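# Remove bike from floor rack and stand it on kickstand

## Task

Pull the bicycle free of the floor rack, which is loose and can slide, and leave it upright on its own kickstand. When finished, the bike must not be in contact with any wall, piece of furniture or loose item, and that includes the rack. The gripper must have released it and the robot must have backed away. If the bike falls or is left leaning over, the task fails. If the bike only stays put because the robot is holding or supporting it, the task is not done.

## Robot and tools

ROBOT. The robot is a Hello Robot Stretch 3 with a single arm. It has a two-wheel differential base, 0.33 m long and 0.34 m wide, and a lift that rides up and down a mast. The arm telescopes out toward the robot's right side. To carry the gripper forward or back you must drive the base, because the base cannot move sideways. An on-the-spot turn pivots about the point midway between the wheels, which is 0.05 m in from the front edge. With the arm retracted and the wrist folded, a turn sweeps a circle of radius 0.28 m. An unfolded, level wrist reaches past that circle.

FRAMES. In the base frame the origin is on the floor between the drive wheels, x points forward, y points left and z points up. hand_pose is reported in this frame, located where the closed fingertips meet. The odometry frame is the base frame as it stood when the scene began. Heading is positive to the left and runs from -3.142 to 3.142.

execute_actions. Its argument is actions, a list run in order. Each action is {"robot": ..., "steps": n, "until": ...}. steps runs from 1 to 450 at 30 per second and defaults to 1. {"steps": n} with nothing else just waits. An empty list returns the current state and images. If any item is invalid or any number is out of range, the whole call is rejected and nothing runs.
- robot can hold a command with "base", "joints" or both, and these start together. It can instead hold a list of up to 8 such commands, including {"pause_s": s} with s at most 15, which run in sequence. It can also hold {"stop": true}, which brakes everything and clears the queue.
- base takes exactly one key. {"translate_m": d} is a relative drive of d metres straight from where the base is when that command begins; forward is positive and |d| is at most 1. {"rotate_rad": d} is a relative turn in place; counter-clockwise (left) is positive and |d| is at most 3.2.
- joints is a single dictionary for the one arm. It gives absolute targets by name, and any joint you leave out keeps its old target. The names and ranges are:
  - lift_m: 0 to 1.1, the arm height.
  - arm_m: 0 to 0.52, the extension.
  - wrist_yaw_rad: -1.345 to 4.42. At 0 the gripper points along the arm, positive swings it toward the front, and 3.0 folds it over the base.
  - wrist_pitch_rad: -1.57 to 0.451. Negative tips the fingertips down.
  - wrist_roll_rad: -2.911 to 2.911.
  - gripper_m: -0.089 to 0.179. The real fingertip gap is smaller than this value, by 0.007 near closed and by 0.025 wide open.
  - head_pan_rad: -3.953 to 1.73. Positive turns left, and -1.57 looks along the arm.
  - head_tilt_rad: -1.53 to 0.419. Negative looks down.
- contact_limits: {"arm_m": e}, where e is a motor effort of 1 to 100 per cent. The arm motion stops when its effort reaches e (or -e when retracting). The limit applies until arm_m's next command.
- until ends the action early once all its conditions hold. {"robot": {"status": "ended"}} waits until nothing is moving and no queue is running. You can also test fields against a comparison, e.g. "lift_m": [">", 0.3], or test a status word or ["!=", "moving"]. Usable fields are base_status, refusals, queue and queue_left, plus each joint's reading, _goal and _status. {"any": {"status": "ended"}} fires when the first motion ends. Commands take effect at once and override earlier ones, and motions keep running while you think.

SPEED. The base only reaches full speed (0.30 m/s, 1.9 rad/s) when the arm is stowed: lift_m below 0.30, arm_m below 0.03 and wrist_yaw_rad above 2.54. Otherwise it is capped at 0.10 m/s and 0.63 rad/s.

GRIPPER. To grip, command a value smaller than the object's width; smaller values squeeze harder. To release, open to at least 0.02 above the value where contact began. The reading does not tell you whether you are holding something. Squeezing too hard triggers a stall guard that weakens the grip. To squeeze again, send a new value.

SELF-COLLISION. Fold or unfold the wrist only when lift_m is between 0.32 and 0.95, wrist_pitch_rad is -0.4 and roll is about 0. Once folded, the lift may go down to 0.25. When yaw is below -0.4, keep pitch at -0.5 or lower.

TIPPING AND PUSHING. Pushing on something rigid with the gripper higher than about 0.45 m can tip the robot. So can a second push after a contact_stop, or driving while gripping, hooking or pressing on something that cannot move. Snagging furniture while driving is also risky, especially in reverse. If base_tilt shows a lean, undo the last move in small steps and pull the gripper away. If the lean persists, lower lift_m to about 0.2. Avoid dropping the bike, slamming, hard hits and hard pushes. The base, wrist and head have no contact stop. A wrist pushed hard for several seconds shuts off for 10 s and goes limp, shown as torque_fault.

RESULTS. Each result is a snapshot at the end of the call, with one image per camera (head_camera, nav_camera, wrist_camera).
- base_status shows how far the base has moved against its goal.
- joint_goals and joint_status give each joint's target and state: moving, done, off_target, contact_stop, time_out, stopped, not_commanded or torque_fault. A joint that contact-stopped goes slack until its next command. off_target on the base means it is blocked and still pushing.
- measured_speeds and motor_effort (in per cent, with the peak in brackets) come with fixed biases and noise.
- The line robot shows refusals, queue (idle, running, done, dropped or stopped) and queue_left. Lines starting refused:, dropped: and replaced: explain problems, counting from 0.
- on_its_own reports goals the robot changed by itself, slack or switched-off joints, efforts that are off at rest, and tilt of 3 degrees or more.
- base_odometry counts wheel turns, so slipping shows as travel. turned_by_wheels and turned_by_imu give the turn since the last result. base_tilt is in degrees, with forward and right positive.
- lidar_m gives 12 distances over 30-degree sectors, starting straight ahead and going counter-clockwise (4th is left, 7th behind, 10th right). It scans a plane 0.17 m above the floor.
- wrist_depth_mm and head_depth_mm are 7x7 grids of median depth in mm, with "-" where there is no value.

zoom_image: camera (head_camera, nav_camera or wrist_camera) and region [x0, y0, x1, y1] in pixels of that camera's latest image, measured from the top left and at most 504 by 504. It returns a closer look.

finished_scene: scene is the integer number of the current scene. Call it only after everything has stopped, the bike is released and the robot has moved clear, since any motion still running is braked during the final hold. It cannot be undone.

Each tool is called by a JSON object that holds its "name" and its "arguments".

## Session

{"name": "execute_actions", "arguments": {"actions": [{"robot":{"joints":{"head_tilt_rad":-0.4}},"steps":30,"until":{"robot":{"status":"ended"}}}]}}

Scene clock: 0.83 s.
robot.base_odometry: x=+0.000 y=+0.000 heading=+0.000 (m, m, rad; robot's odometry frame)
robot.turned_by_wheels: +0.000 (rad since the last result)
robot.turned_by_imu: +0.000 (rad since the last result)
robot.base_tilt: forward=-2.5 right=-1.3 (deg)
robot.lidar_m: 2.08 2.60 1.78 2.83 1.83 1.66 1.48 0.95 0.87 0.88 1.08 2.07
robot.head_depth_mm: 1715 1827 1967 2121 2195 1732 1401 / 1777 1907 2037 2198 2260 1724 1392 / 1871 2012 2166 2328 2257 1726 1394 / 1956 2093 2258 2483 2241 1716 1384 / 2031 2203 2376 2590 2233 1715 1390 / 2112 2306 2525 2718 2235 1708 1383 / 2231 2428 2655 2855 2230 1705 1389
robot.base_status: not_commanded
robot.joint_positions: lift_m=+0.590 arm_m=+0.001 wrist_yaw_rad=+3.126 wrist_pitch_rad=-0.378 wrist_roll_rad=-0.011 gripper_m=+0.037 head_pan_rad=-0.015 head_tilt_rad=-0.395
robot.joint_goals: lift_m=+0.590 arm_m=+0.001 wrist_yaw_rad=+3.126 wrist_pitch_rad=-0.378 wrist_roll_rad=-0.011 gripper_m=+0.037 head_pan_rad=-0.015 head_tilt_rad=-0.400
robot.joint_status: lift_m=not_commanded arm_m=not_commanded wrist_yaw_rad=not_commanded wrist_pitch_rad=not_commanded wrist_roll_rad=not_commanded gripper_m=not_commanded head_pan_rad=not_commanded head_tilt_rad=done
robot.measured_speeds: translate_m=+0.000 rotate_rad=+0.000 lift_m=+0.000 arm_m=+0.000 wrist_yaw_rad=+0.000 wrist_pitch_rad=+0.000 wrist_roll_rad=+0.000 head_pan_rad=+0.000 head_tilt_rad=+0.000
robot: refusals=0 queue=done queue_left=0
robot.motor_effort: left_wheel=+1(1) right_wheel=+0(0) lift_m=+30(30) arm_m=+0(0) wrist_yaw_rad=+0(0) wrist_pitch_rad=+4(4) wrist_roll_rad=+0(0) gripper_m=+0(0) head_pan_rad=-1(0) head_tilt_rad=-2(24) (%)
robot.hand_pose: x=-0.0177 y=+0.0834 z=+0.6112 quat_wxyz=(+0.138, +0.691, +0.129, +0.698) (m; robot's base frame)
robot.wrist_depth_mm: - - - - - - - / - - - - - - - / - - - - - - - / - - - - - - - / - - - - - - - / 919 940 946 916 962 915 931 / 782 767 758 779 779 781 781
pictures: head_camera (sideways: a quarter turn clockwise sets it upright), nav_camera (sideways: a quarter turn counterclockwise sets it upright), wrist_camera
Images, in order (width x height): head_camera 896x504, nav_camera 672x504, wrist_camera 644x364.

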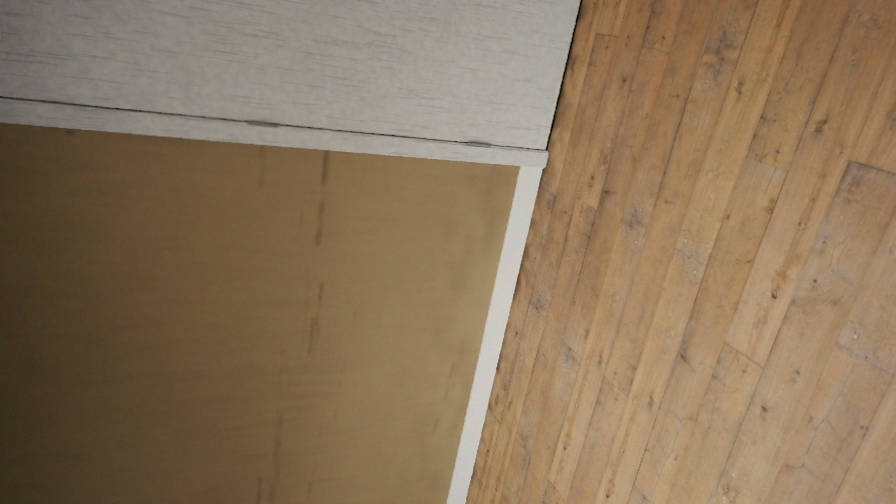

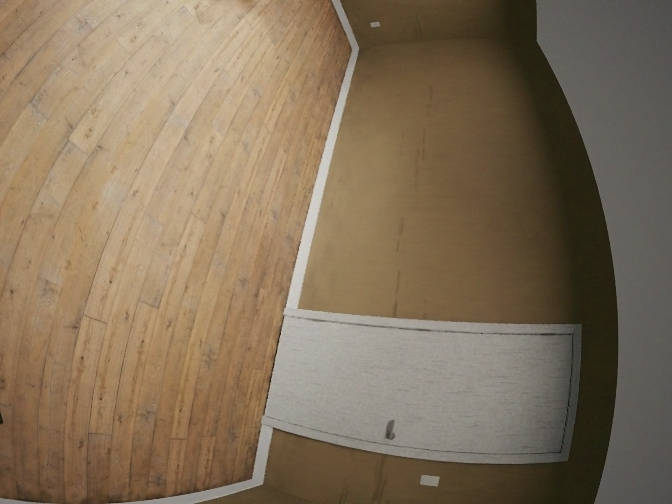

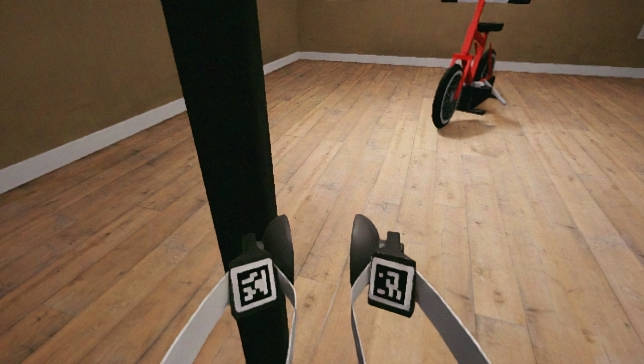

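{"name": "execute_actions", "arguments": {"actions": [{"robot":{"base":{"rotate_rad":1.15},"joints":{"lift_m":0.26,"wrist_pitch_rad":-0.4}},"steps":300,"until":{"robot":{"status":"ended"}}}]}}

{"name": "zoom_image", "arguments": {"camera": "head_camera", "region": [250,80,650,420]}}

Scene clock: 4.73 s.
robot.base_odometry: x=+0.000 y=+0.000 heading=+1.150 (m, m, rad; robot's odometry frame)
robot.turned_by_wheels: +1.150 (rad since the last result)
robot.turned_by_imu: +1.153 (rad since the last result)
robot.base_tilt: forward=-2.5 right=-1.4 (deg)
robot.lidar_m: 1.78 2.54 1.76 1.66 1.33 0.92 0.87 0.89 1.16 2.08 2.12 2.80
robot.head_depth_mm: 3461 3681 - 3329 2275 1734 1402 / 3425 3703 3986 3316 2243 1723 1390 / 3413 3658 3995 2761 2260 1712 1392 / 3418 3665 3930 3047 2159 1714 1387 / 3396 3662 3931 3256 2228 1705 1380 / 3384 3619 3958 3281 2242 1707 1377 / 3400 3574 3869 3259 2227 1705 1380
robot.base_status: done (rotate_rad +1.1499 of +1.1500)
robot.joint_positions: lift_m=+0.260 arm_m=+0.001 wrist_yaw_rad=+3.126 wrist_pitch_rad=-0.412 wrist_roll_rad=-0.011 gripper_m=+0.037 head_pan_rad=-0.015 head_tilt_rad=-0.395
robot.joint_goals: lift_m=+0.260 arm_m=+0.001 wrist_yaw_rad=+3.126 wrist_pitch_rad=-0.400 wrist_roll_rad=-0.011 gripper_m=+0.037 head_pan_rad=-0.015 head_tilt_rad=-0.400
robot.joint_status: lift_m=done arm_m=not_commanded wrist_yaw_rad=not_commanded wrist_pitch_rad=done wrist_roll_rad=not_commanded gripper_m=not_commanded head_pan_rad=not_commanded head_tilt_rad=done
robot.measured_speeds: translate_m=+0.000 rotate_rad=+0.000 lift_m=+0.000 arm_m=+0.000 wrist_yaw_rad=+0.000 wrist_pitch_rad=+0.000 wrist_roll_rad=+0.000 head_pan_rad=+0.000 head_tilt_rad=+0.000
robot: refusals=0 queue=done queue_left=0
robot.motor_effort: left_wheel=-2(7) right_wheel=+3(7) lift_m=+27(30) arm_m=+0(0) wrist_yaw_rad=+0(0) wrist_pitch_rad=+4(3) wrist_roll_rad=+0(0) gripper_m=+0(0) head_pan_rad=+0(0) head_tilt_rad=-2(3) (%)
robot.hand_pose: x=-0.0178 y=+0.0793 z=+0.2742 quat_wxyz=(+0.149, +0.689, +0.140, +0.695) (m; robot's base frame)
robot.wrist_depth_mm: - - - - - - - / - - - - - - - / 994 994 - 978 985 996 983 / 736 730 - 738 734 724 720 / 583 579 578 570 605 583 578 / 485 503 - - 498 479 480 / 428 - - - 408 410 408
pictures: head_camera (sideways: a quarter turn clockwise sets it upright), nav_camera (sideways: a quarter turn counterclockwise sets it upright), wrist_camera
Images, in order (width x height): head_camera 896x504, nav_camera 672x504, wrist_camera 644x364.

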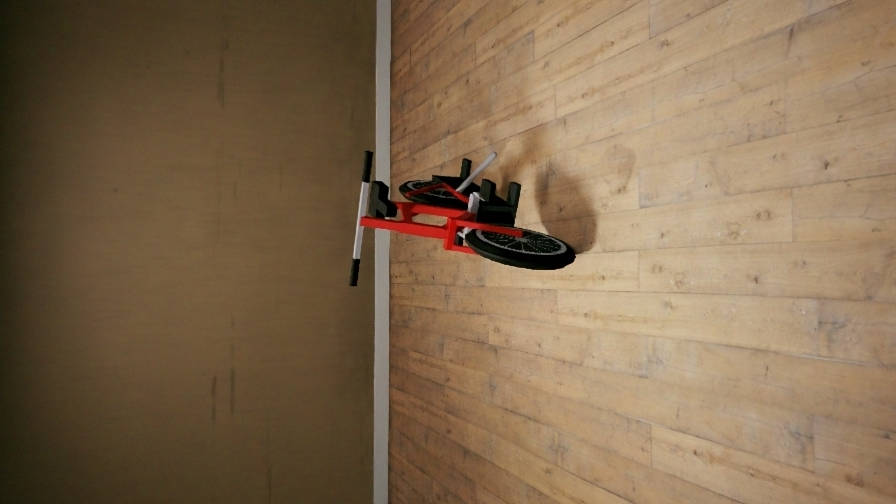

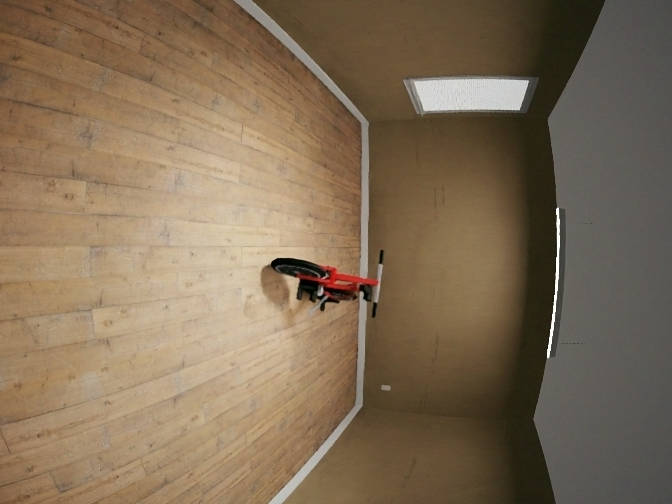

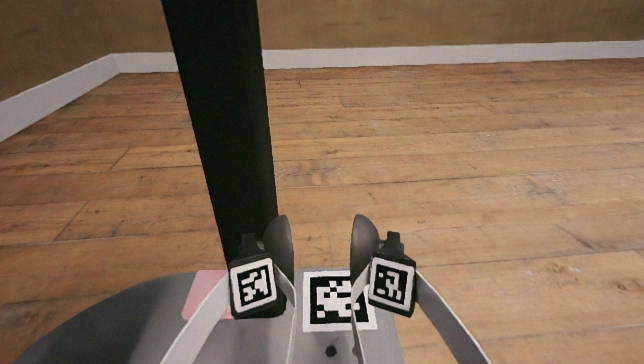

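Region (250, 80, 650, 420) of head_camera's 896x504 image, scaled by 1.260, with more detail than that image has; it fills the top 428 rows of this view, and the rest is white.

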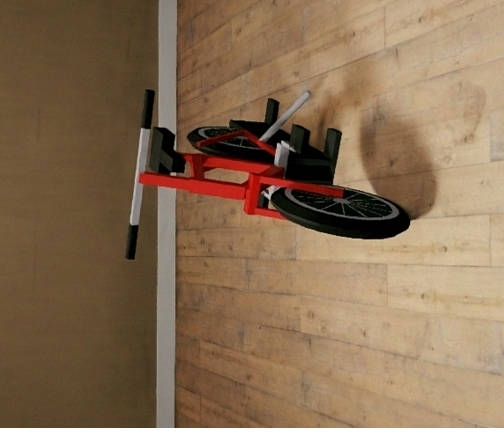

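{"name": "execute_actions", "arguments": {"actions": [{"robot":[{"base":{"rotate_rad":-0.363}},{"base":{"translate_m":1}},{"base":{"translate_m":1}},{"base":{"translate_m":0.17}},{"base":{"rotate_rad":3.17},"joints":{"head_pan_rad":-1.57,"head_tilt_rad":-0.95}},{"joints":{"lift_m":0.4}},{"joints":{"wrist_yaw_rad":0,"gripper_m":0.09}},{"joints":{"wrist_pitch_rad":0.02,"wrist_roll_rad":1.8}}],"steps":450,"until":{"robot":{"status":"ended"}}},{"steps":450,"until":{"robot":{"status":"ended"}}}]}}

Scene clock: 27.80 s.
robot.base_odometry: x=+1.532 y=+1.537 heading=-2.326 (m, m, rad; robot's odometry frame)
robot.turned_by_wheels: +2.807 (rad since the last result)
robot.turned_by_imu: +2.812 (rad since the last result)
robot.base_tilt: forward=-2.3 right=-1.3 (deg)
robot.lidar_m: 2.88 2.84 1.59 1.24 1.22 1.29 1.89 1.92 0.67 0.71 0.71 2.71
robot.head_depth_mm: 2625 2179 1828 1267 1352 1228 1112 / 2656 2186 1836 1257 1349 1229 - / 2582 2185 1813 1295 1358 1272 - / 2524 2181 1825 1511 1340 1238 1140 / 2451 2201 1710 1202 1374 1225 1108 / 2403 2185 1828 1223 1374 1234 1112 / 2300 2204 1835 1302 1379 1231 1106
robot.base_status: done (rotate_rad +3.1699 of +3.1700)
robot.joint_positions: lift_m=+0.400 arm_m=+0.001 wrist_yaw_rad=+0.002 wrist_pitch_rad=-0.004 wrist_roll_rad=+1.796 gripper_m=+0.090 head_pan_rad=-1.563 head_tilt_rad=-0.938
robot.joint_goals: lift_m=+0.400 arm_m=+0.001 wrist_yaw_rad=+0.000 wrist_pitch_rad=+0.020 wrist_roll_rad=+1.800 gripper_m=+0.090 head_pan_rad=-1.570 head_tilt_rad=-0.950
robot.joint_status: lift_m=done arm_m=not_commanded wrist_yaw_rad=done wrist_pitch_rad=done wrist_roll_rad=done gripper_m=done head_pan_rad=done head_tilt_rad=done
robot.measured_speeds: translate_m=+0.000 rotate_rad=+0.000 lift_m=+0.000 arm_m=+0.000 wrist_yaw_rad=+0.000 wrist_pitch_rad=+0.000 wrist_roll_rad=+0.000 head_pan_rad=+0.000 head_tilt_rad=+0.000
robot: refusals=0 queue=done queue_left=0
robot.motor_effort: left_wheel=-2(13) right_wheel=+3(13) lift_m=+33(36) arm_m=-1(0) wrist_yaw_rad=-1(3) wrist_pitch_rad=+8(9) wrist_roll_rad=+2(3) gripper_m=+0(79) head_pan_rad=-3(52) head_tilt_rad=-4(25) (%)
robot.hand_pose: x=-0.0208 y=-0.4021 z=+0.5133 quat_wxyz=(-0.112, +0.001, -0.994, -0.002) (m; robot's base frame)
robot.wrist_depth_mm: - - - - - 456 446 / - - - 471 - 524 449 / - - - 491 - 479 517 / - - - - - 760 374 / - - - - - 859 504 / - - - 487 494 489 495 / - - - - - 490 497
pictures: head_camera (sideways: a quarter turn clockwise sets it upright), nav_camera (sideways: a quarter turn counterclockwise sets it upright), wrist_camera
Images, in order (width x height): head_camera 896x504, nav_camera 672x504, wrist_camera 644x364.

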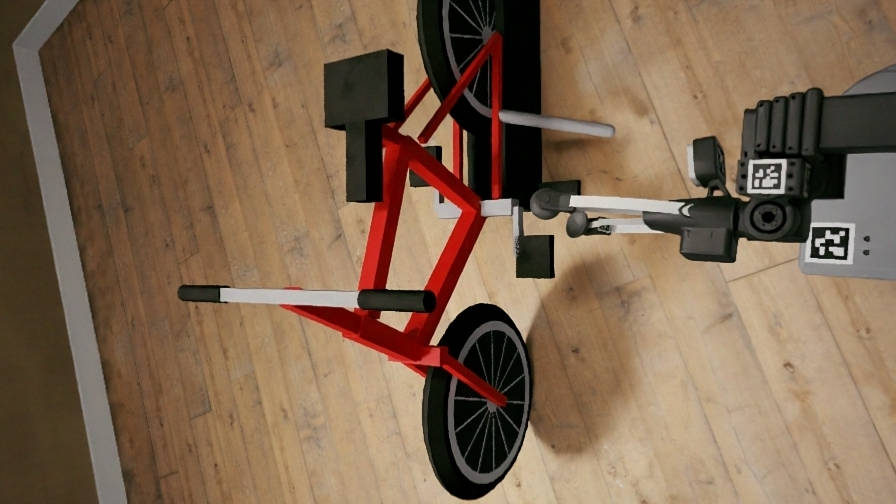

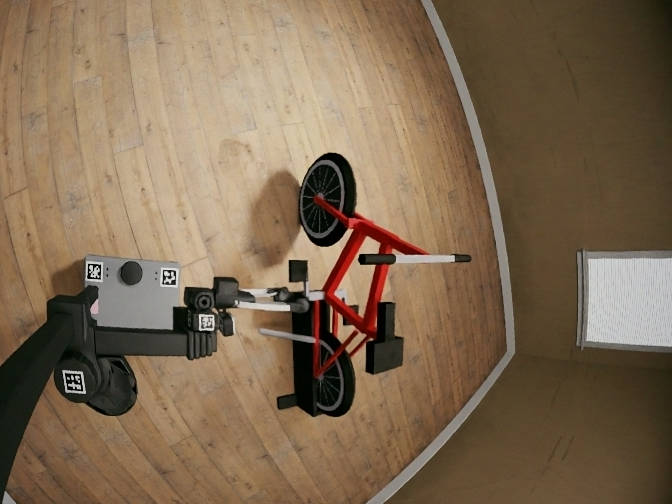

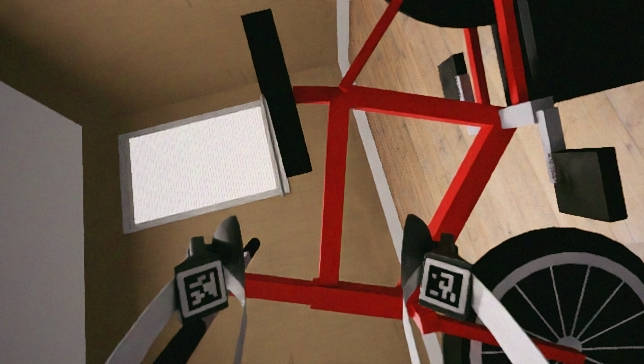

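{"name": "execute_actions", "arguments": {"actions": [{"robot":[{"joints":{"arm_m":0.305},"base":{"translate_m":0.03}},{"joints":{"gripper_m":-0.03}},{"base":{"translate_m":0.25}}],"steps":350,"until":{"robot":{"status":"ended"}}}]}}

Scene clock: 36.73 s.
robot.base_odometry: x=+1.340 y=+1.333 heading=-2.326 (m, m, rad; robot's odometry frame)
robot.turned_by_wheels: +0.000 (rad since the last result)
robot.turned_by_imu: -0.001 (rad since the last result)
robot.base_tilt: forward=-2.4 right=-1.3 (deg)
robot.lidar_m: 2.63 2.58 1.74 1.35 1.34 1.42 2.08 2.17 0.69 0.69 0.70 2.59
robot.head_depth_mm: 2645 2175 1819 1222 1357 1226 1110 / 2561 2182 1832 1260 1333 1246 - / 2517 2179 1830 1250 1357 1227 - / 2458 2200 1013 1484 1358 1233 1143 / 2382 2176 1824 1180 1357 1228 1107 / 2287 2182 1819 1222 1351 1229 1111 / 2201 2180 1822 1572 1383 1231 1110
robot.base_status: done (translate_m +0.2500 of +0.2500)
robot.joint_positions: lift_m=+0.400 arm_m=+0.305 wrist_yaw_rad=-0.063 wrist_pitch_rad=-0.054 wrist_roll_rad=+1.810 gripper_m=-0.029 head_pan_rad=-1.563 head_tilt_rad=-0.938
robot.joint_goals: lift_m=+0.400 arm_m=+0.305 wrist_yaw_rad=-0.065 wrist_pitch_rad=+0.020 wrist_roll_rad=+1.800 gripper_m=-0.030 head_pan_rad=-1.570 head_tilt_rad=-0.950
robot.joint_status: lift_m=done arm_m=done wrist_yaw_rad=done wrist_pitch_rad=done wrist_roll_rad=done gripper_m=done head_pan_rad=done head_tilt_rad=done
robot.measured_speeds: translate_m=+0.000 rotate_rad=+0.000 lift_m=+0.000 arm_m=+0.000 wrist_yaw_rad=+0.000 wrist_pitch_rad=+0.000 wrist_roll_rad=+0.000 head_pan_rad=+0.000 head_tilt_rad=+0.000
robot: refusals=0 queue=done queue_left=0
robot.on_its_own: wrist_yaw_rad is held at -0.065, not at your +0.000, by its stall guard, which is not easing now
robot.motor_effort: left_wheel=-2(26) right_wheel=+3(48) lift_m=+33(33) arm_m=+4(6) wrist_yaw_rad=-2(66) wrist_pitch_rad=+26(27) wrist_roll_rad=-4(4) gripper_m=-20(98) head_pan_rad=-5(3) head_tilt_rad=-4(4) (%)
robot.hand_pose: x=-0.0373 y=-0.7037 z=+0.5004 quat_wxyz=(-0.119, -0.034, -0.992, -0.024) (m; robot's base frame)
robot.wrist_depth_mm: - - 171 179 201 190 186 / - - 170 178 - 701 291 / - - 169 177 - 741 527 / - - 176 177 - 807 557 / - - - 176 - 870 214 / - - - 174 - 927 197 / - - - 173 - - 183
pictures: head_camera (sideways: a quarter turn clockwise sets it upright), nav_camera (sideways: a quarter turn counterclockwise sets it upright), wrist_camera
Images, in order (width x height): head_camera 896x504, nav_camera 672x504, wrist_camera 644x364.

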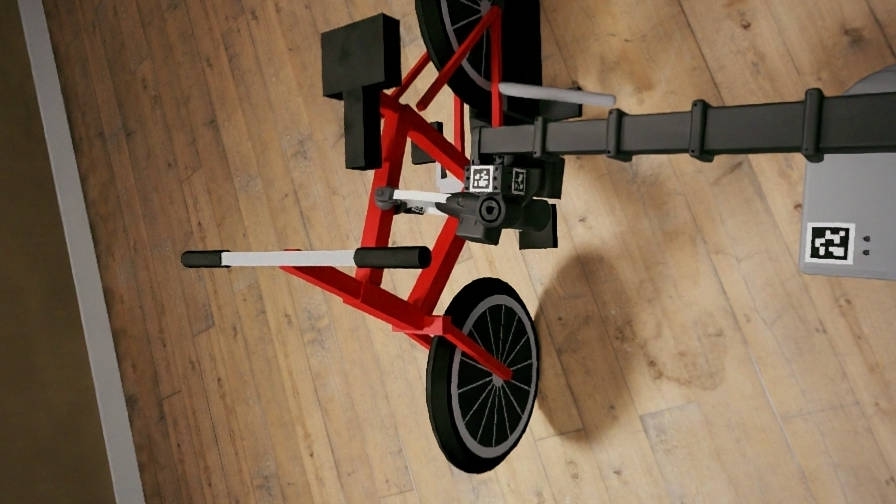

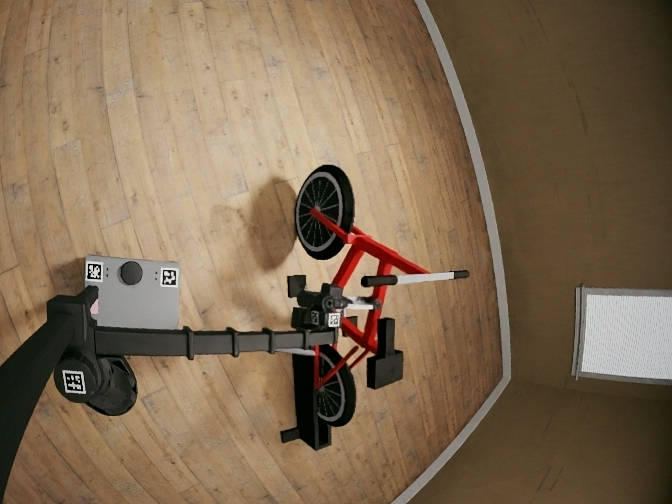

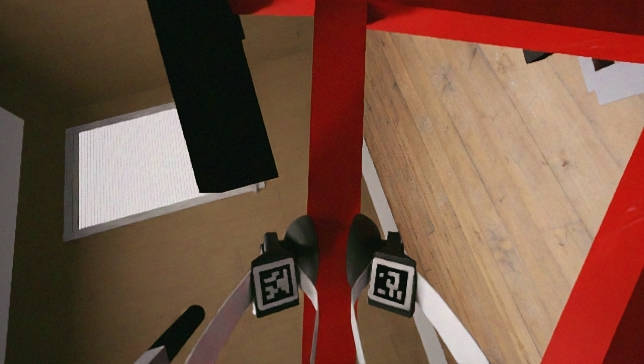

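{"name": "execute_actions", "arguments": {"actions": [{"robot":{"joints":{"lift_m":0.395,"arm_m":0.295,"head_pan_rad":-1.85},"base":{"translate_m":0.25}},"steps":350,"until":{"robot":{"status":"ended"}}}]}}

Scene clock: 40.30 s.
robot.base_odometry: x=+1.168 y=+1.151 heading=-2.327 (m, m, rad; robot's odometry frame)
robot.turned_by_wheels: -0.001 (rad since the last result)
robot.turned_by_imu: -0.002 (rad since the last result)
robot.base_tilt: forward=-2.4 right=-1.3 (deg)
robot.lidar_m: 2.40 2.35 1.85 1.46 1.44 1.53 2.24 2.40 0.70 0.67 0.68 2.47
robot.head_depth_mm: 2577 2175 1835 1471 1384 1229 1109 / 2706 2176 1828 1350 1379 1223 1139 / 2700 2190 1060 1314 1374 1250 - / 2610 2190 1822 1251 1338 1220 - / 2525 2184 1828 1151 1358 1226 1109 / 2395 2184 1747 1105 1307 1229 1109 / 2243 2167 1834 1573 1284 1231 1111
robot.base_status: done (translate_m +0.2500 of +0.2500)
robot.joint_positions: lift_m=+0.395 arm_m=+0.295 wrist_yaw_rad=-0.180 wrist_pitch_rad=-0.042 wrist_roll_rad=+1.810 gripper_m=-0.029 head_pan_rad=-1.843 head_tilt_rad=-0.938
robot.joint_goals: lift_m=+0.395 arm_m=+0.295 wrist_yaw_rad=-0.140 wrist_pitch_rad=+0.020 wrist_roll_rad=+1.800 gripper_m=-0.030 head_pan_rad=-1.850 head_tilt_rad=-0.950
robot.joint_status: lift_m=done arm_m=done wrist_yaw_rad=done wrist_pitch_rad=done wrist_roll_rad=done gripper_m=done head_pan_rad=done head_tilt_rad=done
robot.measured_speeds: translate_m=+0.000 rotate_rad=+0.000 lift_m=+0.000 arm_m=+0.000 wrist_yaw_rad=+0.000 wrist_pitch_rad=+0.000 wrist_roll_rad=+0.000 head_pan_rad=+0.000 head_tilt_rad=+0.000
robot: refusals=0 queue=done queue_left=0
robot.on_its_own: wrist_yaw_rad is held at -0.140, not at your +0.000, by its stall guard, which is still easing; right_wheel is at rest, and its effort (+23) is outside its rest range (-18 to +18)
robot.motor_effort: left_wheel=-15(22) right_wheel=+23(41) lift_m=+30(33) arm_m=-2(6) wrist_yaw_rad=+34(58) wrist_pitch_rad=+22(26) wrist_roll_rad=-4(4) gripper_m=-18(19) head_pan_rad=-4(34) head_tilt_rad=-4(4) (%)
robot.hand_pose: x=-0.0669 y=-0.6911 z=+0.4986 quat_wxyz=(-0.120, -0.092, -0.988, -0.010) (m; robot's base frame)
robot.wrist_depth_mm: - - 197 206 201 200 199 / - - 190 - - 697 266 / - - 185 190 - 753 534 / - - 198 186 - 819 554 / - - - 179 - 879 582 / - - - 174 - 953 197 / - - - 171 - - 182
pictures: head_camera (sideways: a quarter turn clockwise sets it upright), nav_camera (sideways: a quarter turn counterclockwise sets it upright), wrist_camera
Images, in order (width x height): head_camera 896x504, nav_camera 672x504, wrist_camera 644x364.

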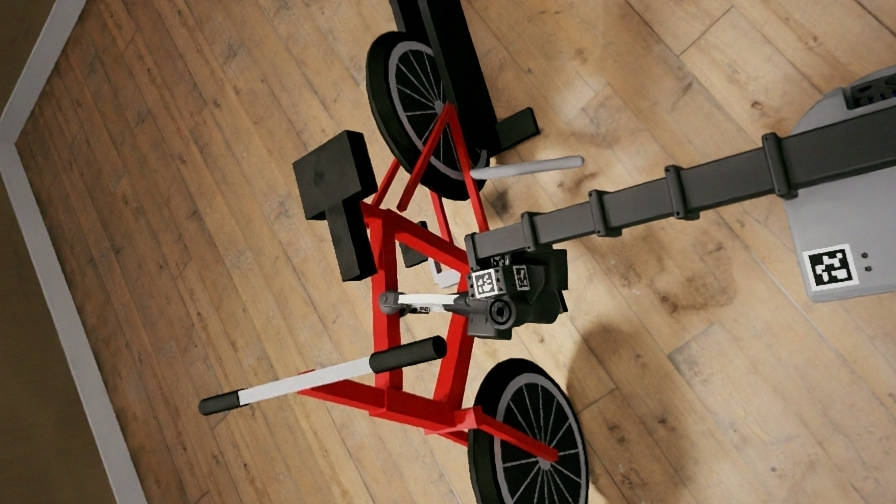

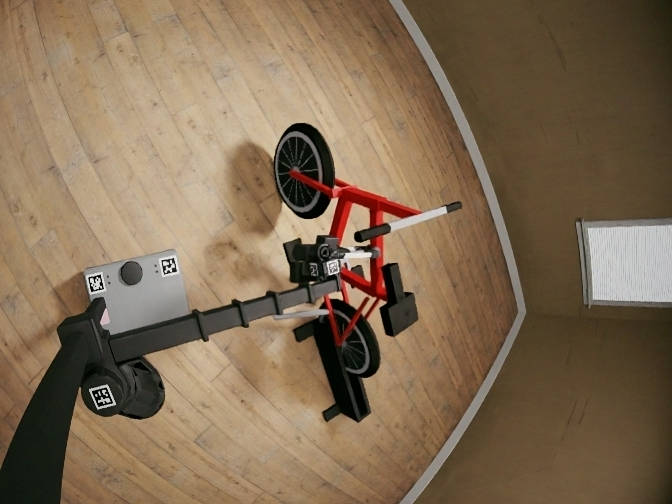

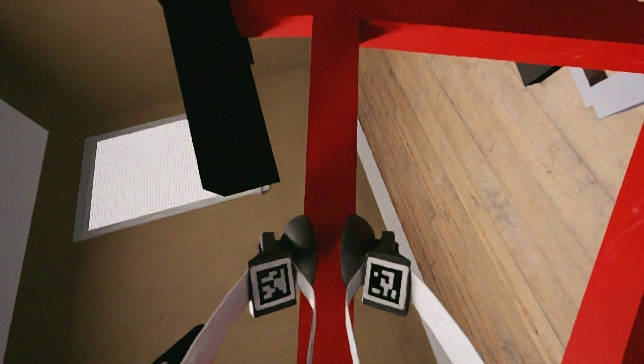

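{"name": "execute_actions", "arguments": {"actions": [{"robot":{"joints":{"wrist_yaw_rad":-0.12},"base":{"translate_m":-0.07}},"steps":90,"until":{"robot":{"status":"ended"}}},{"robot":{"joints":{"lift_m":0.41,"arm_m":0.28},"base":{"translate_m":0.2}},"steps":150,"until":{"robot":{"status":"ended"}}}]}}

Scene clock: 46.07 s.
robot.base_odometry: x=+1.079 y=+1.057 heading=-2.326 (m, m, rad; robot's odometry frame)
robot.turned_by_wheels: +0.001 (rad since the last result)
robot.turned_by_imu: +0.001 (rad since the last result)
robot.base_tilt: forward=-2.3 right=-1.2 (deg)
robot.lidar_m: 2.28 2.24 1.92 1.51 1.50 1.59 2.32 1.07 0.79 0.65 0.70 2.41
robot.head_depth_mm: 2627 2187 1779 1411 1384 1233 1108 / 2713 2192 1089 1420 1377 1229 1139 / 2715 2195 1782 1334 1375 1238 - / 2602 2175 1022 1547 1345 1224 - / 2452 2197 1844 1142 1335 1234 1107 / 2342 2194 1841 1195 1324 1235 1109 / 2189 2188 1824 1578 1358 1228 1109
robot.base_status: done (translate_m +0.2000 of +0.2000)
robot.joint_positions: lift_m=+0.410 arm_m=+0.280 wrist_yaw_rad=-0.171 wrist_pitch_rad=-0.007 wrist_roll_rad=+1.804 gripper_m=-0.030 head_pan_rad=-1.843 head_tilt_rad=-0.938
robot.joint_goals: lift_m=+0.410 arm_m=+0.280 wrist_yaw_rad=-0.173 wrist_pitch_rad=+0.020 wrist_roll_rad=+1.800 gripper_m=-0.030 head_pan_rad=-1.850 head_tilt_rad=-0.950
robot.joint_status: lift_m=done arm_m=done wrist_yaw_rad=done wrist_pitch_rad=done wrist_roll_rad=done gripper_m=done head_pan_rad=done head_tilt_rad=done
robot.measured_speeds: translate_m=+0.000 rotate_rad=+0.000 lift_m=+0.000 arm_m=+0.000 wrist_yaw_rad=+0.000 wrist_pitch_rad=+0.000 wrist_roll_rad=+0.000 head_pan_rad=+0.000 head_tilt_rad=+0.000
robot: refusals=0 queue=done queue_left=0
robot.on_its_own: wrist_yaw_rad is held at -0.173, not at your -0.120, by its stall guard, which is not easing now
robot.motor_effort: left_wheel=-2(26) right_wheel=+2(48) lift_m=+33(39) arm_m=+1(3) wrist_yaw_rad=+0(71) wrist_pitch_rad=+9(31) wrist_roll_rad=-1(5) gripper_m=-10(20) head_pan_rad=-4(3) head_tilt_rad=-4(4) (%)
robot.hand_pose: x=-0.0649 y=-0.6773 z=+0.5225 quat_wxyz=(-0.116, -0.085, -0.990, +0.006) (m; robot's base frame)
robot.wrist_depth_mm: - - - 209 - 745 196 / - - - 220 - 776 192 / - - - - - 211 514 / 202 218 377 207 - 185 565 / - - 194 187 183 180 562 / - - - - - 182 140 / - - - - - - 188
pictures: head_camera (sideways: a quarter turn clockwise sets it upright), nav_camera (sideways: a quarter turn counterclockwise sets it upright), wrist_camera
Images, in order (width x height): head_camera 896x504, nav_camera 672x504, wrist_camera 644x364.

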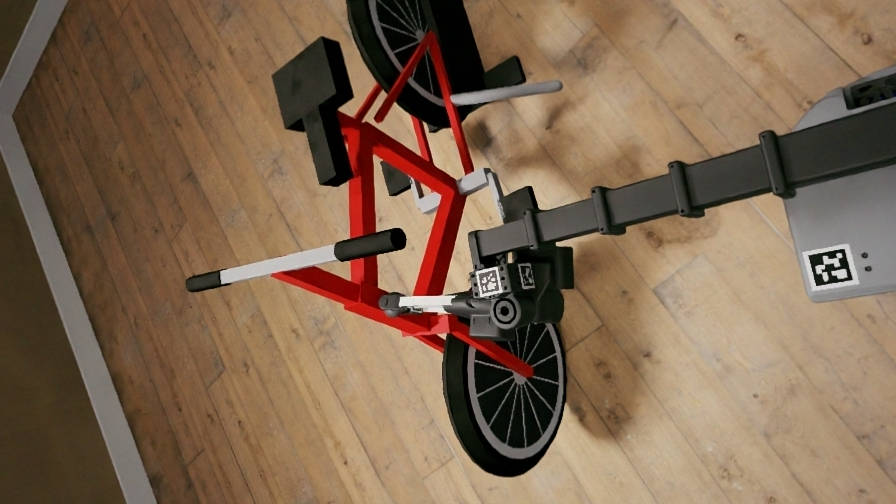

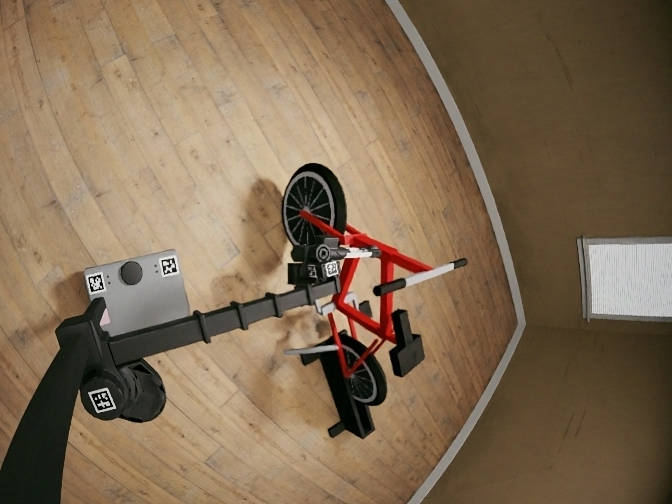

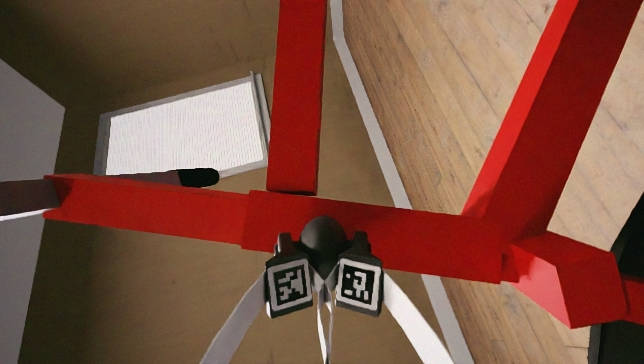

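{"name": "execute_actions", "arguments": {"actions": [{"robot":[{"joints":{"arm_m":0.08}},{"joints":{"wrist_yaw_rad":0,"wrist_roll_rad":0,"lift_m":0.33,"gripper_m":0.1,"head_pan_rad":-1.57},"base":{"rotate_rad":0.12}},{"base":{"translate_m":-0.47}}],"steps":450,"until":{"robot":{"status":"ended"}}}]}}

Scene clock: 56.63 s.
robot.base_odometry: x=+1.358 y=+1.435 heading=-2.206 (m, m, rad; robot's odometry frame)
robot.turned_by_wheels: +0.120 (rad since the last result)
robot.turned_by_imu: +0.119 (rad since the last result)
robot.base_tilt: forward=-2.4 right=-1.4 (deg)
robot.lidar_m: 2.69 2.68 1.61 1.35 1.34 1.51 2.08 2.07 0.69 0.58 0.71 2.71
robot.head_depth_mm: 2513 2174 1822 1576 1326 1227 1114 / 2458 2187 1838 1232 1332 1238 1143 / 2446 2188 1832 1181 1334 1270 - / 2380 2190 1830 1226 1377 1215 1138 / 2303 2187 1827 1495 1350 1228 1112 / 2238 2185 1755 1240 1355 1228 1107 / 2182 2179 1818 1170 1358 1232 1118
robot.base_status: done (translate_m -0.4700 of -0.4700)
robot.joint_positions: lift_m=+0.330 arm_m=+0.080 wrist_yaw_rad=-0.002 wrist_pitch_rad=-0.002 wrist_roll_rad=+0.007 gripper_m=+0.100 head_pan_rad=-1.577 head_tilt_rad=-0.938
robot.joint_goals: lift_m=+0.330 arm_m=+0.080 wrist_yaw_rad=+0.000 wrist_pitch_rad=+0.020 wrist_roll_rad=+0.000 gripper_m=+0.100 head_pan_rad=-1.570 head_tilt_rad=-0.950
robot.joint_status: lift_m=done arm_m=done wrist_yaw_rad=done wrist_pitch_rad=done wrist_roll_rad=done gripper_m=done head_pan_rad=done head_tilt_rad=done
robot.measured_speeds: translate_m=+0.000 rotate_rad=+0.000 lift_m=+0.000 arm_m=+0.000 wrist_yaw_rad=+0.000 wrist_pitch_rad=+0.000 wrist_roll_rad=+0.000 head_pan_rad=+0.000 head_tilt_rad=+0.000
robot: refusals=0 queue=done queue_left=0
robot.motor_effort: left_wheel=-3(7) right_wheel=+3(9) lift_m=+27(33) arm_m=-5(5) wrist_yaw_rad=+2(4) wrist_pitch_rad=+8(9) wrist_roll_rad=-3(3) gripper_m=+0(79) head_pan_rad=+4(33) head_tilt_rad=-4(4) (%)
robot.hand_pose: x=-0.0219 y=-0.4815 z=+0.4442 quat_wxyz=(+0.705, +0.001, -0.709, -0.002) (m; robot's base frame)
robot.wrist_depth_mm: 353 - - - - - - / 357 - - - - - - / 349 356 - 368 - - - / - - - - - - - / 378 - - 440 - 387 - / 437 381 387 - 382 380 390 / 381 727 400 460 389 394 400
pictures: head_camera (sideways: a quarter turn clockwise sets it upright), nav_camera (sideways: a quarter turn counterclockwise sets it upright), wrist_camera
Images, in order (width x height): head_camera 896x504, nav_camera 672x504, wrist_camera 644x364.

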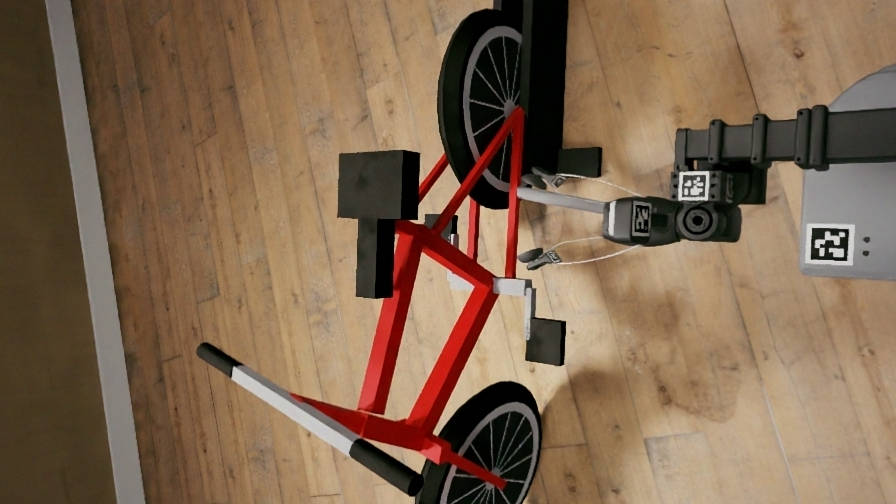

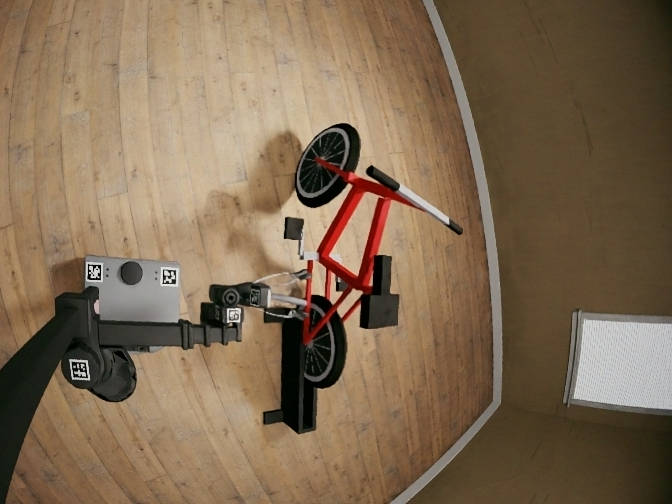

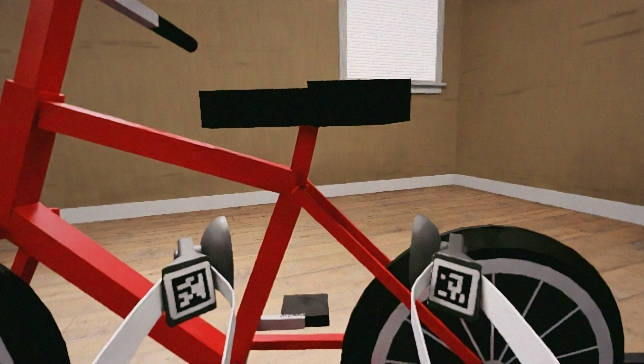

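{"name": "execute_actions", "arguments": {"actions": [{"robot":[{"joints":{"lift_m":0.4,"gripper_m":0.08},"base":{"rotate_rad":-0.1}},{"base":{"translate_m":0.09},"joints":{"arm_m":0.19}}],"steps":450,"until":{"robot":{"status":"ended"}}}]}}

Scene clock: 60.20 s.
robot.base_odometry: x=+1.298 y=+1.368 heading=-2.306 (m, m, rad; robot's odometry frame)
robot.turned_by_wheels: -0.100 (rad since the last result)
robot.turned_by_imu: -0.100 (rad since the last result)
robot.base_tilt: forward=-2.5 right=-1.4 (deg)
robot.lidar_m: 2.63 2.60 1.78 1.40 1.38 1.49 2.19 2.15 0.70 0.59 0.67 2.56
robot.head_depth_mm: 2579 2193 1832 1282 1360 1228 1109 / 2530 2193 1821 1212 1347 1229 - / 2455 2188 1829 1172 - 1232 - / 2416 2181 1828 1231 1350 1226 1144 / 2318 2207 1834 1479 1337 1227 1112 / 2238 2182 1748 1149 1333 1221 1111 / 2154 2184 1838 1158 1339 1227 1110
robot.base_status: done (translate_m +0.0900 of +0.0900)
robot.joint_positions: lift_m=+0.400 arm_m=+0.190 wrist_yaw_rad=-0.001 wrist_pitch_rad=-0.002 wrist_roll_rad=+0.007 gripper_m=+0.080 head_pan_rad=-1.577 head_tilt_rad=-0.938
robot.joint_goals: lift_m=+0.400 arm_m=+0.190 wrist_yaw_rad=+0.000 wrist_pitch_rad=+0.020 wrist_roll_rad=+0.000 gripper_m=+0.080 head_pan_rad=-1.570 head_tilt_rad=-0.950
robot.joint_status: lift_m=done arm_m=done wrist_yaw_rad=done wrist_pitch_rad=done wrist_roll_rad=done gripper_m=done head_pan_rad=done head_tilt_rad=done
robot.measured_speeds: translate_m=+0.000 rotate_rad=+0.000 lift_m=+0.000 arm_m=+0.000 wrist_yaw_rad=+0.000 wrist_pitch_rad=+0.000 wrist_roll_rad=+0.000 head_pan_rad=+0.000 head_tilt_rad=+0.000
robot: refusals=0 queue=done queue_left=0
robot.motor_effort: left_wheel=+4(9) right_wheel=-4(7) lift_m=+33(35) arm_m=+5(5) wrist_yaw_rad=+2(2) wrist_pitch_rad=+7(7) wrist_roll_rad=-3(3) gripper_m=+0(72) head_pan_rad=+4(4) head_tilt_rad=-4(4) (%)
robot.hand_pose: x=-0.0217 y=-0.5908 z=+0.5140 quat_wxyz=(+0.705, +0.001, -0.709, -0.001) (m; robot's base frame)
robot.wrist_depth_mm: - - - - - - - / - - - - - - - / - - - - - - - / - - 242 247 211 - - / 235 244 269 - - - - / - - - 270 - - - / 911 894 906 272 864 310 314
pictures: head_camera (sideways: a quarter turn clockwise sets it upright), nav_camera (sideways: a quarter turn counterclockwise sets it upright), wrist_camera
Images, in order (width x height): head_camera 896x504, nav_camera 672x504, wrist_camera 644x364.

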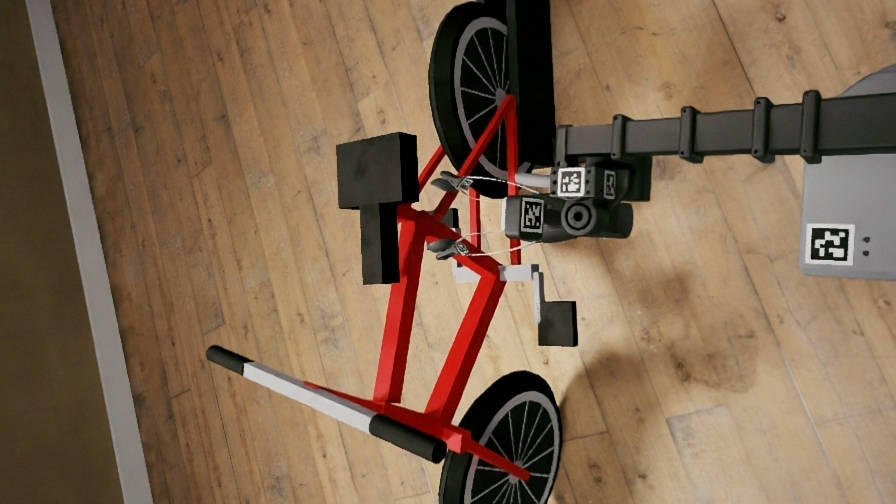

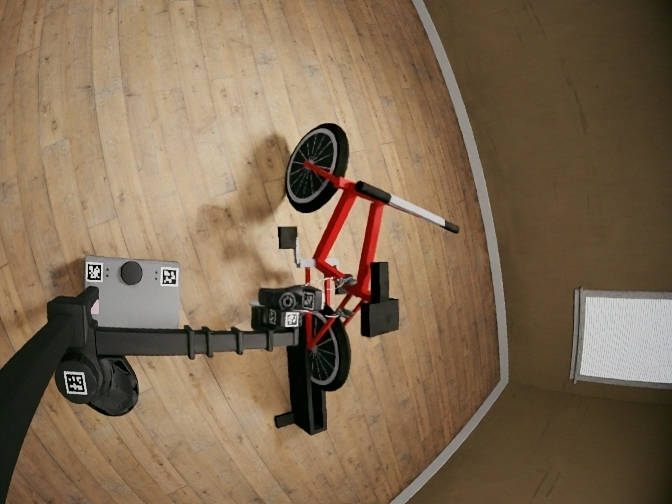

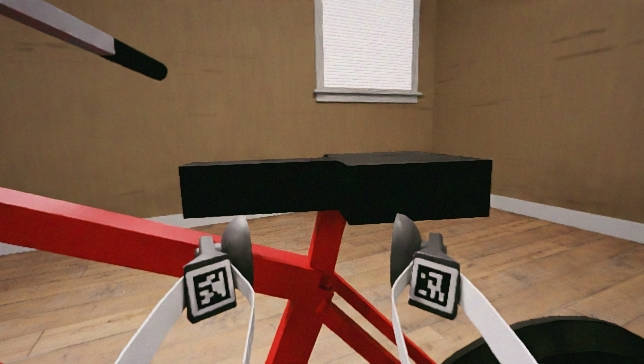

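{"name": "execute_actions", "arguments": {"actions": [{"robot":[{"joints":{"gripper_m":0.06}},{"joints":{"arm_m":0.285},"contact_limits":{"arm_m":15}},{"joints":{"gripper_m":-0.03}}],"steps":250,"until":{"robot":{"status":"ended"}}}]}}

Scene clock: 64.23 s.
robot.base_odometry: x=+1.298 y=+1.368 heading=-2.307 (m, m, rad; robot's odometry frame)
robot.turned_by_wheels: +0.000 (rad since the last result)
robot.turned_by_imu: -0.001 (rad since the last result)
robot.base_tilt: forward=-2.3 right=-1.3 (deg)
robot.lidar_m: 2.64 2.60 1.78 1.40 1.39 1.48 2.19 2.15 0.71 0.61 0.63 2.55
robot.head_depth_mm: 2576 2180 1823 1291 1360 1223 1107 / 2519 2170 1818 1226 1348 1229 - / 2478 2193 1819 1183 1336 1227 - / 2418 2202 1791 1189 1361 1228 1139 / 2328 2181 1781 1482 1359 1234 1110 / 2235 2176 1748 1202 1358 1230 1115 / 2167 2188 1779 1230 1337 1232 1107
robot.base_status: done (translate_m +0.0900 of +0.0900)
robot.joint_positions: lift_m=+0.400 arm_m=+0.285 wrist_yaw_rad=-0.010 wrist_pitch_rad=-0.072 wrist_roll_rad=+0.012 gripper_m=-0.029 head_pan_rad=-1.577 head_tilt_rad=-0.939
robot.joint_goals: lift_m=+0.400 arm_m=+0.285 wrist_yaw_rad=+0.000 wrist_pitch_rad=+0.020 wrist_roll_rad=+0.000 gripper_m=-0.030 head_pan_rad=-1.570 head_tilt_rad=-0.950
robot.joint_status: lift_m=done arm_m=done wrist_yaw_rad=done wrist_pitch_rad=done wrist_roll_rad=done gripper_m=done head_pan_rad=done head_tilt_rad=done
robot.measured_speeds: translate_m=+0.000 rotate_rad=+0.000 lift_m=+0.000 arm_m=+0.000 wrist_yaw_rad=+0.000 wrist_pitch_rad=+0.000 wrist_roll_rad=+0.000 head_pan_rad=+0.000 head_tilt_rad=+0.000
robot: refusals=0 queue=done queue_left=0
robot.on_its_own: wrist_pitch_rad is at rest, and its effort (+33) is outside its rest range (-20 to +32)
robot.motor_effort: left_wheel=+0(4) right_wheel=+3(5) lift_m=+33(34) arm_m=+4(17) wrist_yaw_rad=+9(10) wrist_pitch_rad=+33(36) wrist_roll_rad=-5(5) gripper_m=-14(91) head_pan_rad=+4(5) head_tilt_rad=-4(4) (%)
robot.contact_limits: arm_m 15 (drawing in: default 26, maximum 42; extending or still: default 36, maximum 59)
robot.hand_pose: x=-0.0240 y=-0.6835 z=+0.4960 quat_wxyz=(+0.703, +0.022, -0.711, -0.030) (m; robot's base frame)
robot.wrist_depth_mm: - 232 - - - - - / - - - - - - - / - - - - 207 - - / - 155 161 164 124 129 - / 184 182 - 168 129 135 - / 168 173 180 - - 987 965 / 824 800 727 193 753 778 767
pictures: head_camera (sideways: a quarter turn clockwise sets it upright), nav_camera (sideways: a quarter turn counterclockwise sets it upright), wrist_camera
Images, in order (width x height): head_camera 896x504, nav_camera 672x504, wrist_camera 644x364.

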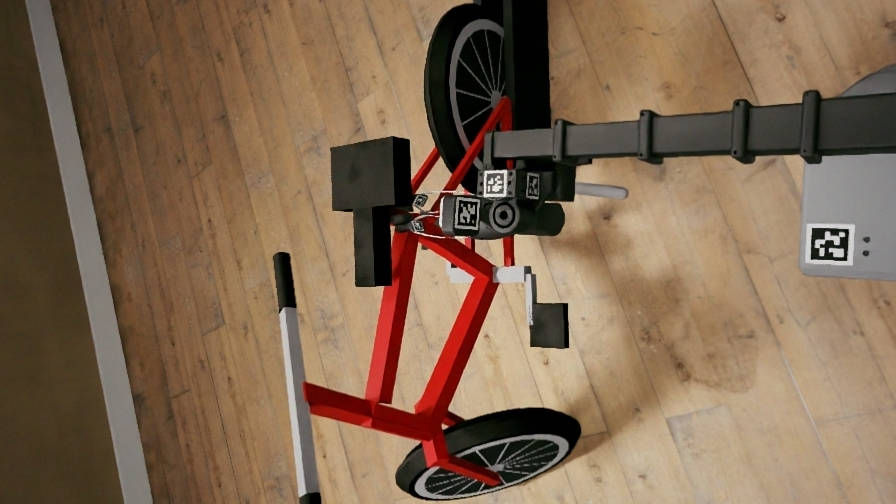

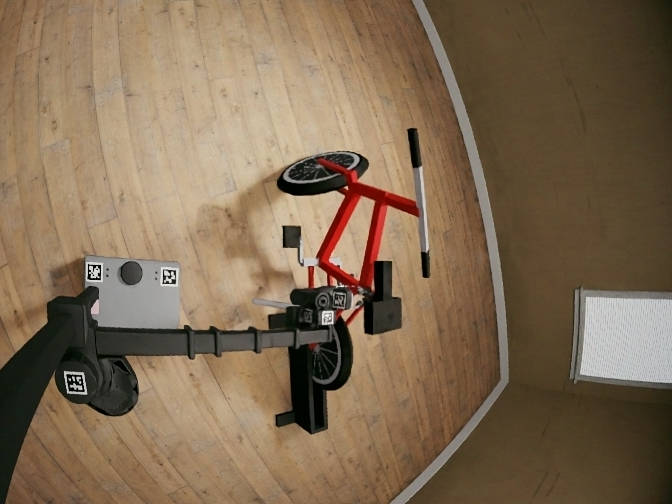

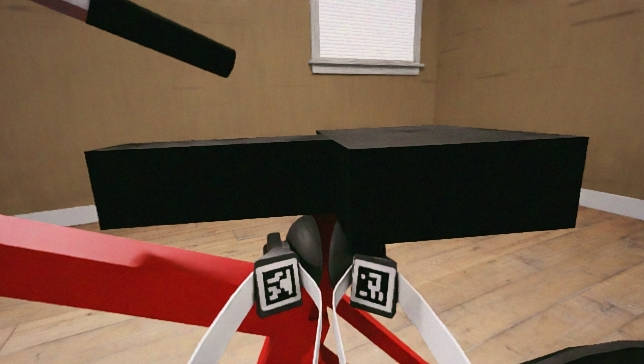

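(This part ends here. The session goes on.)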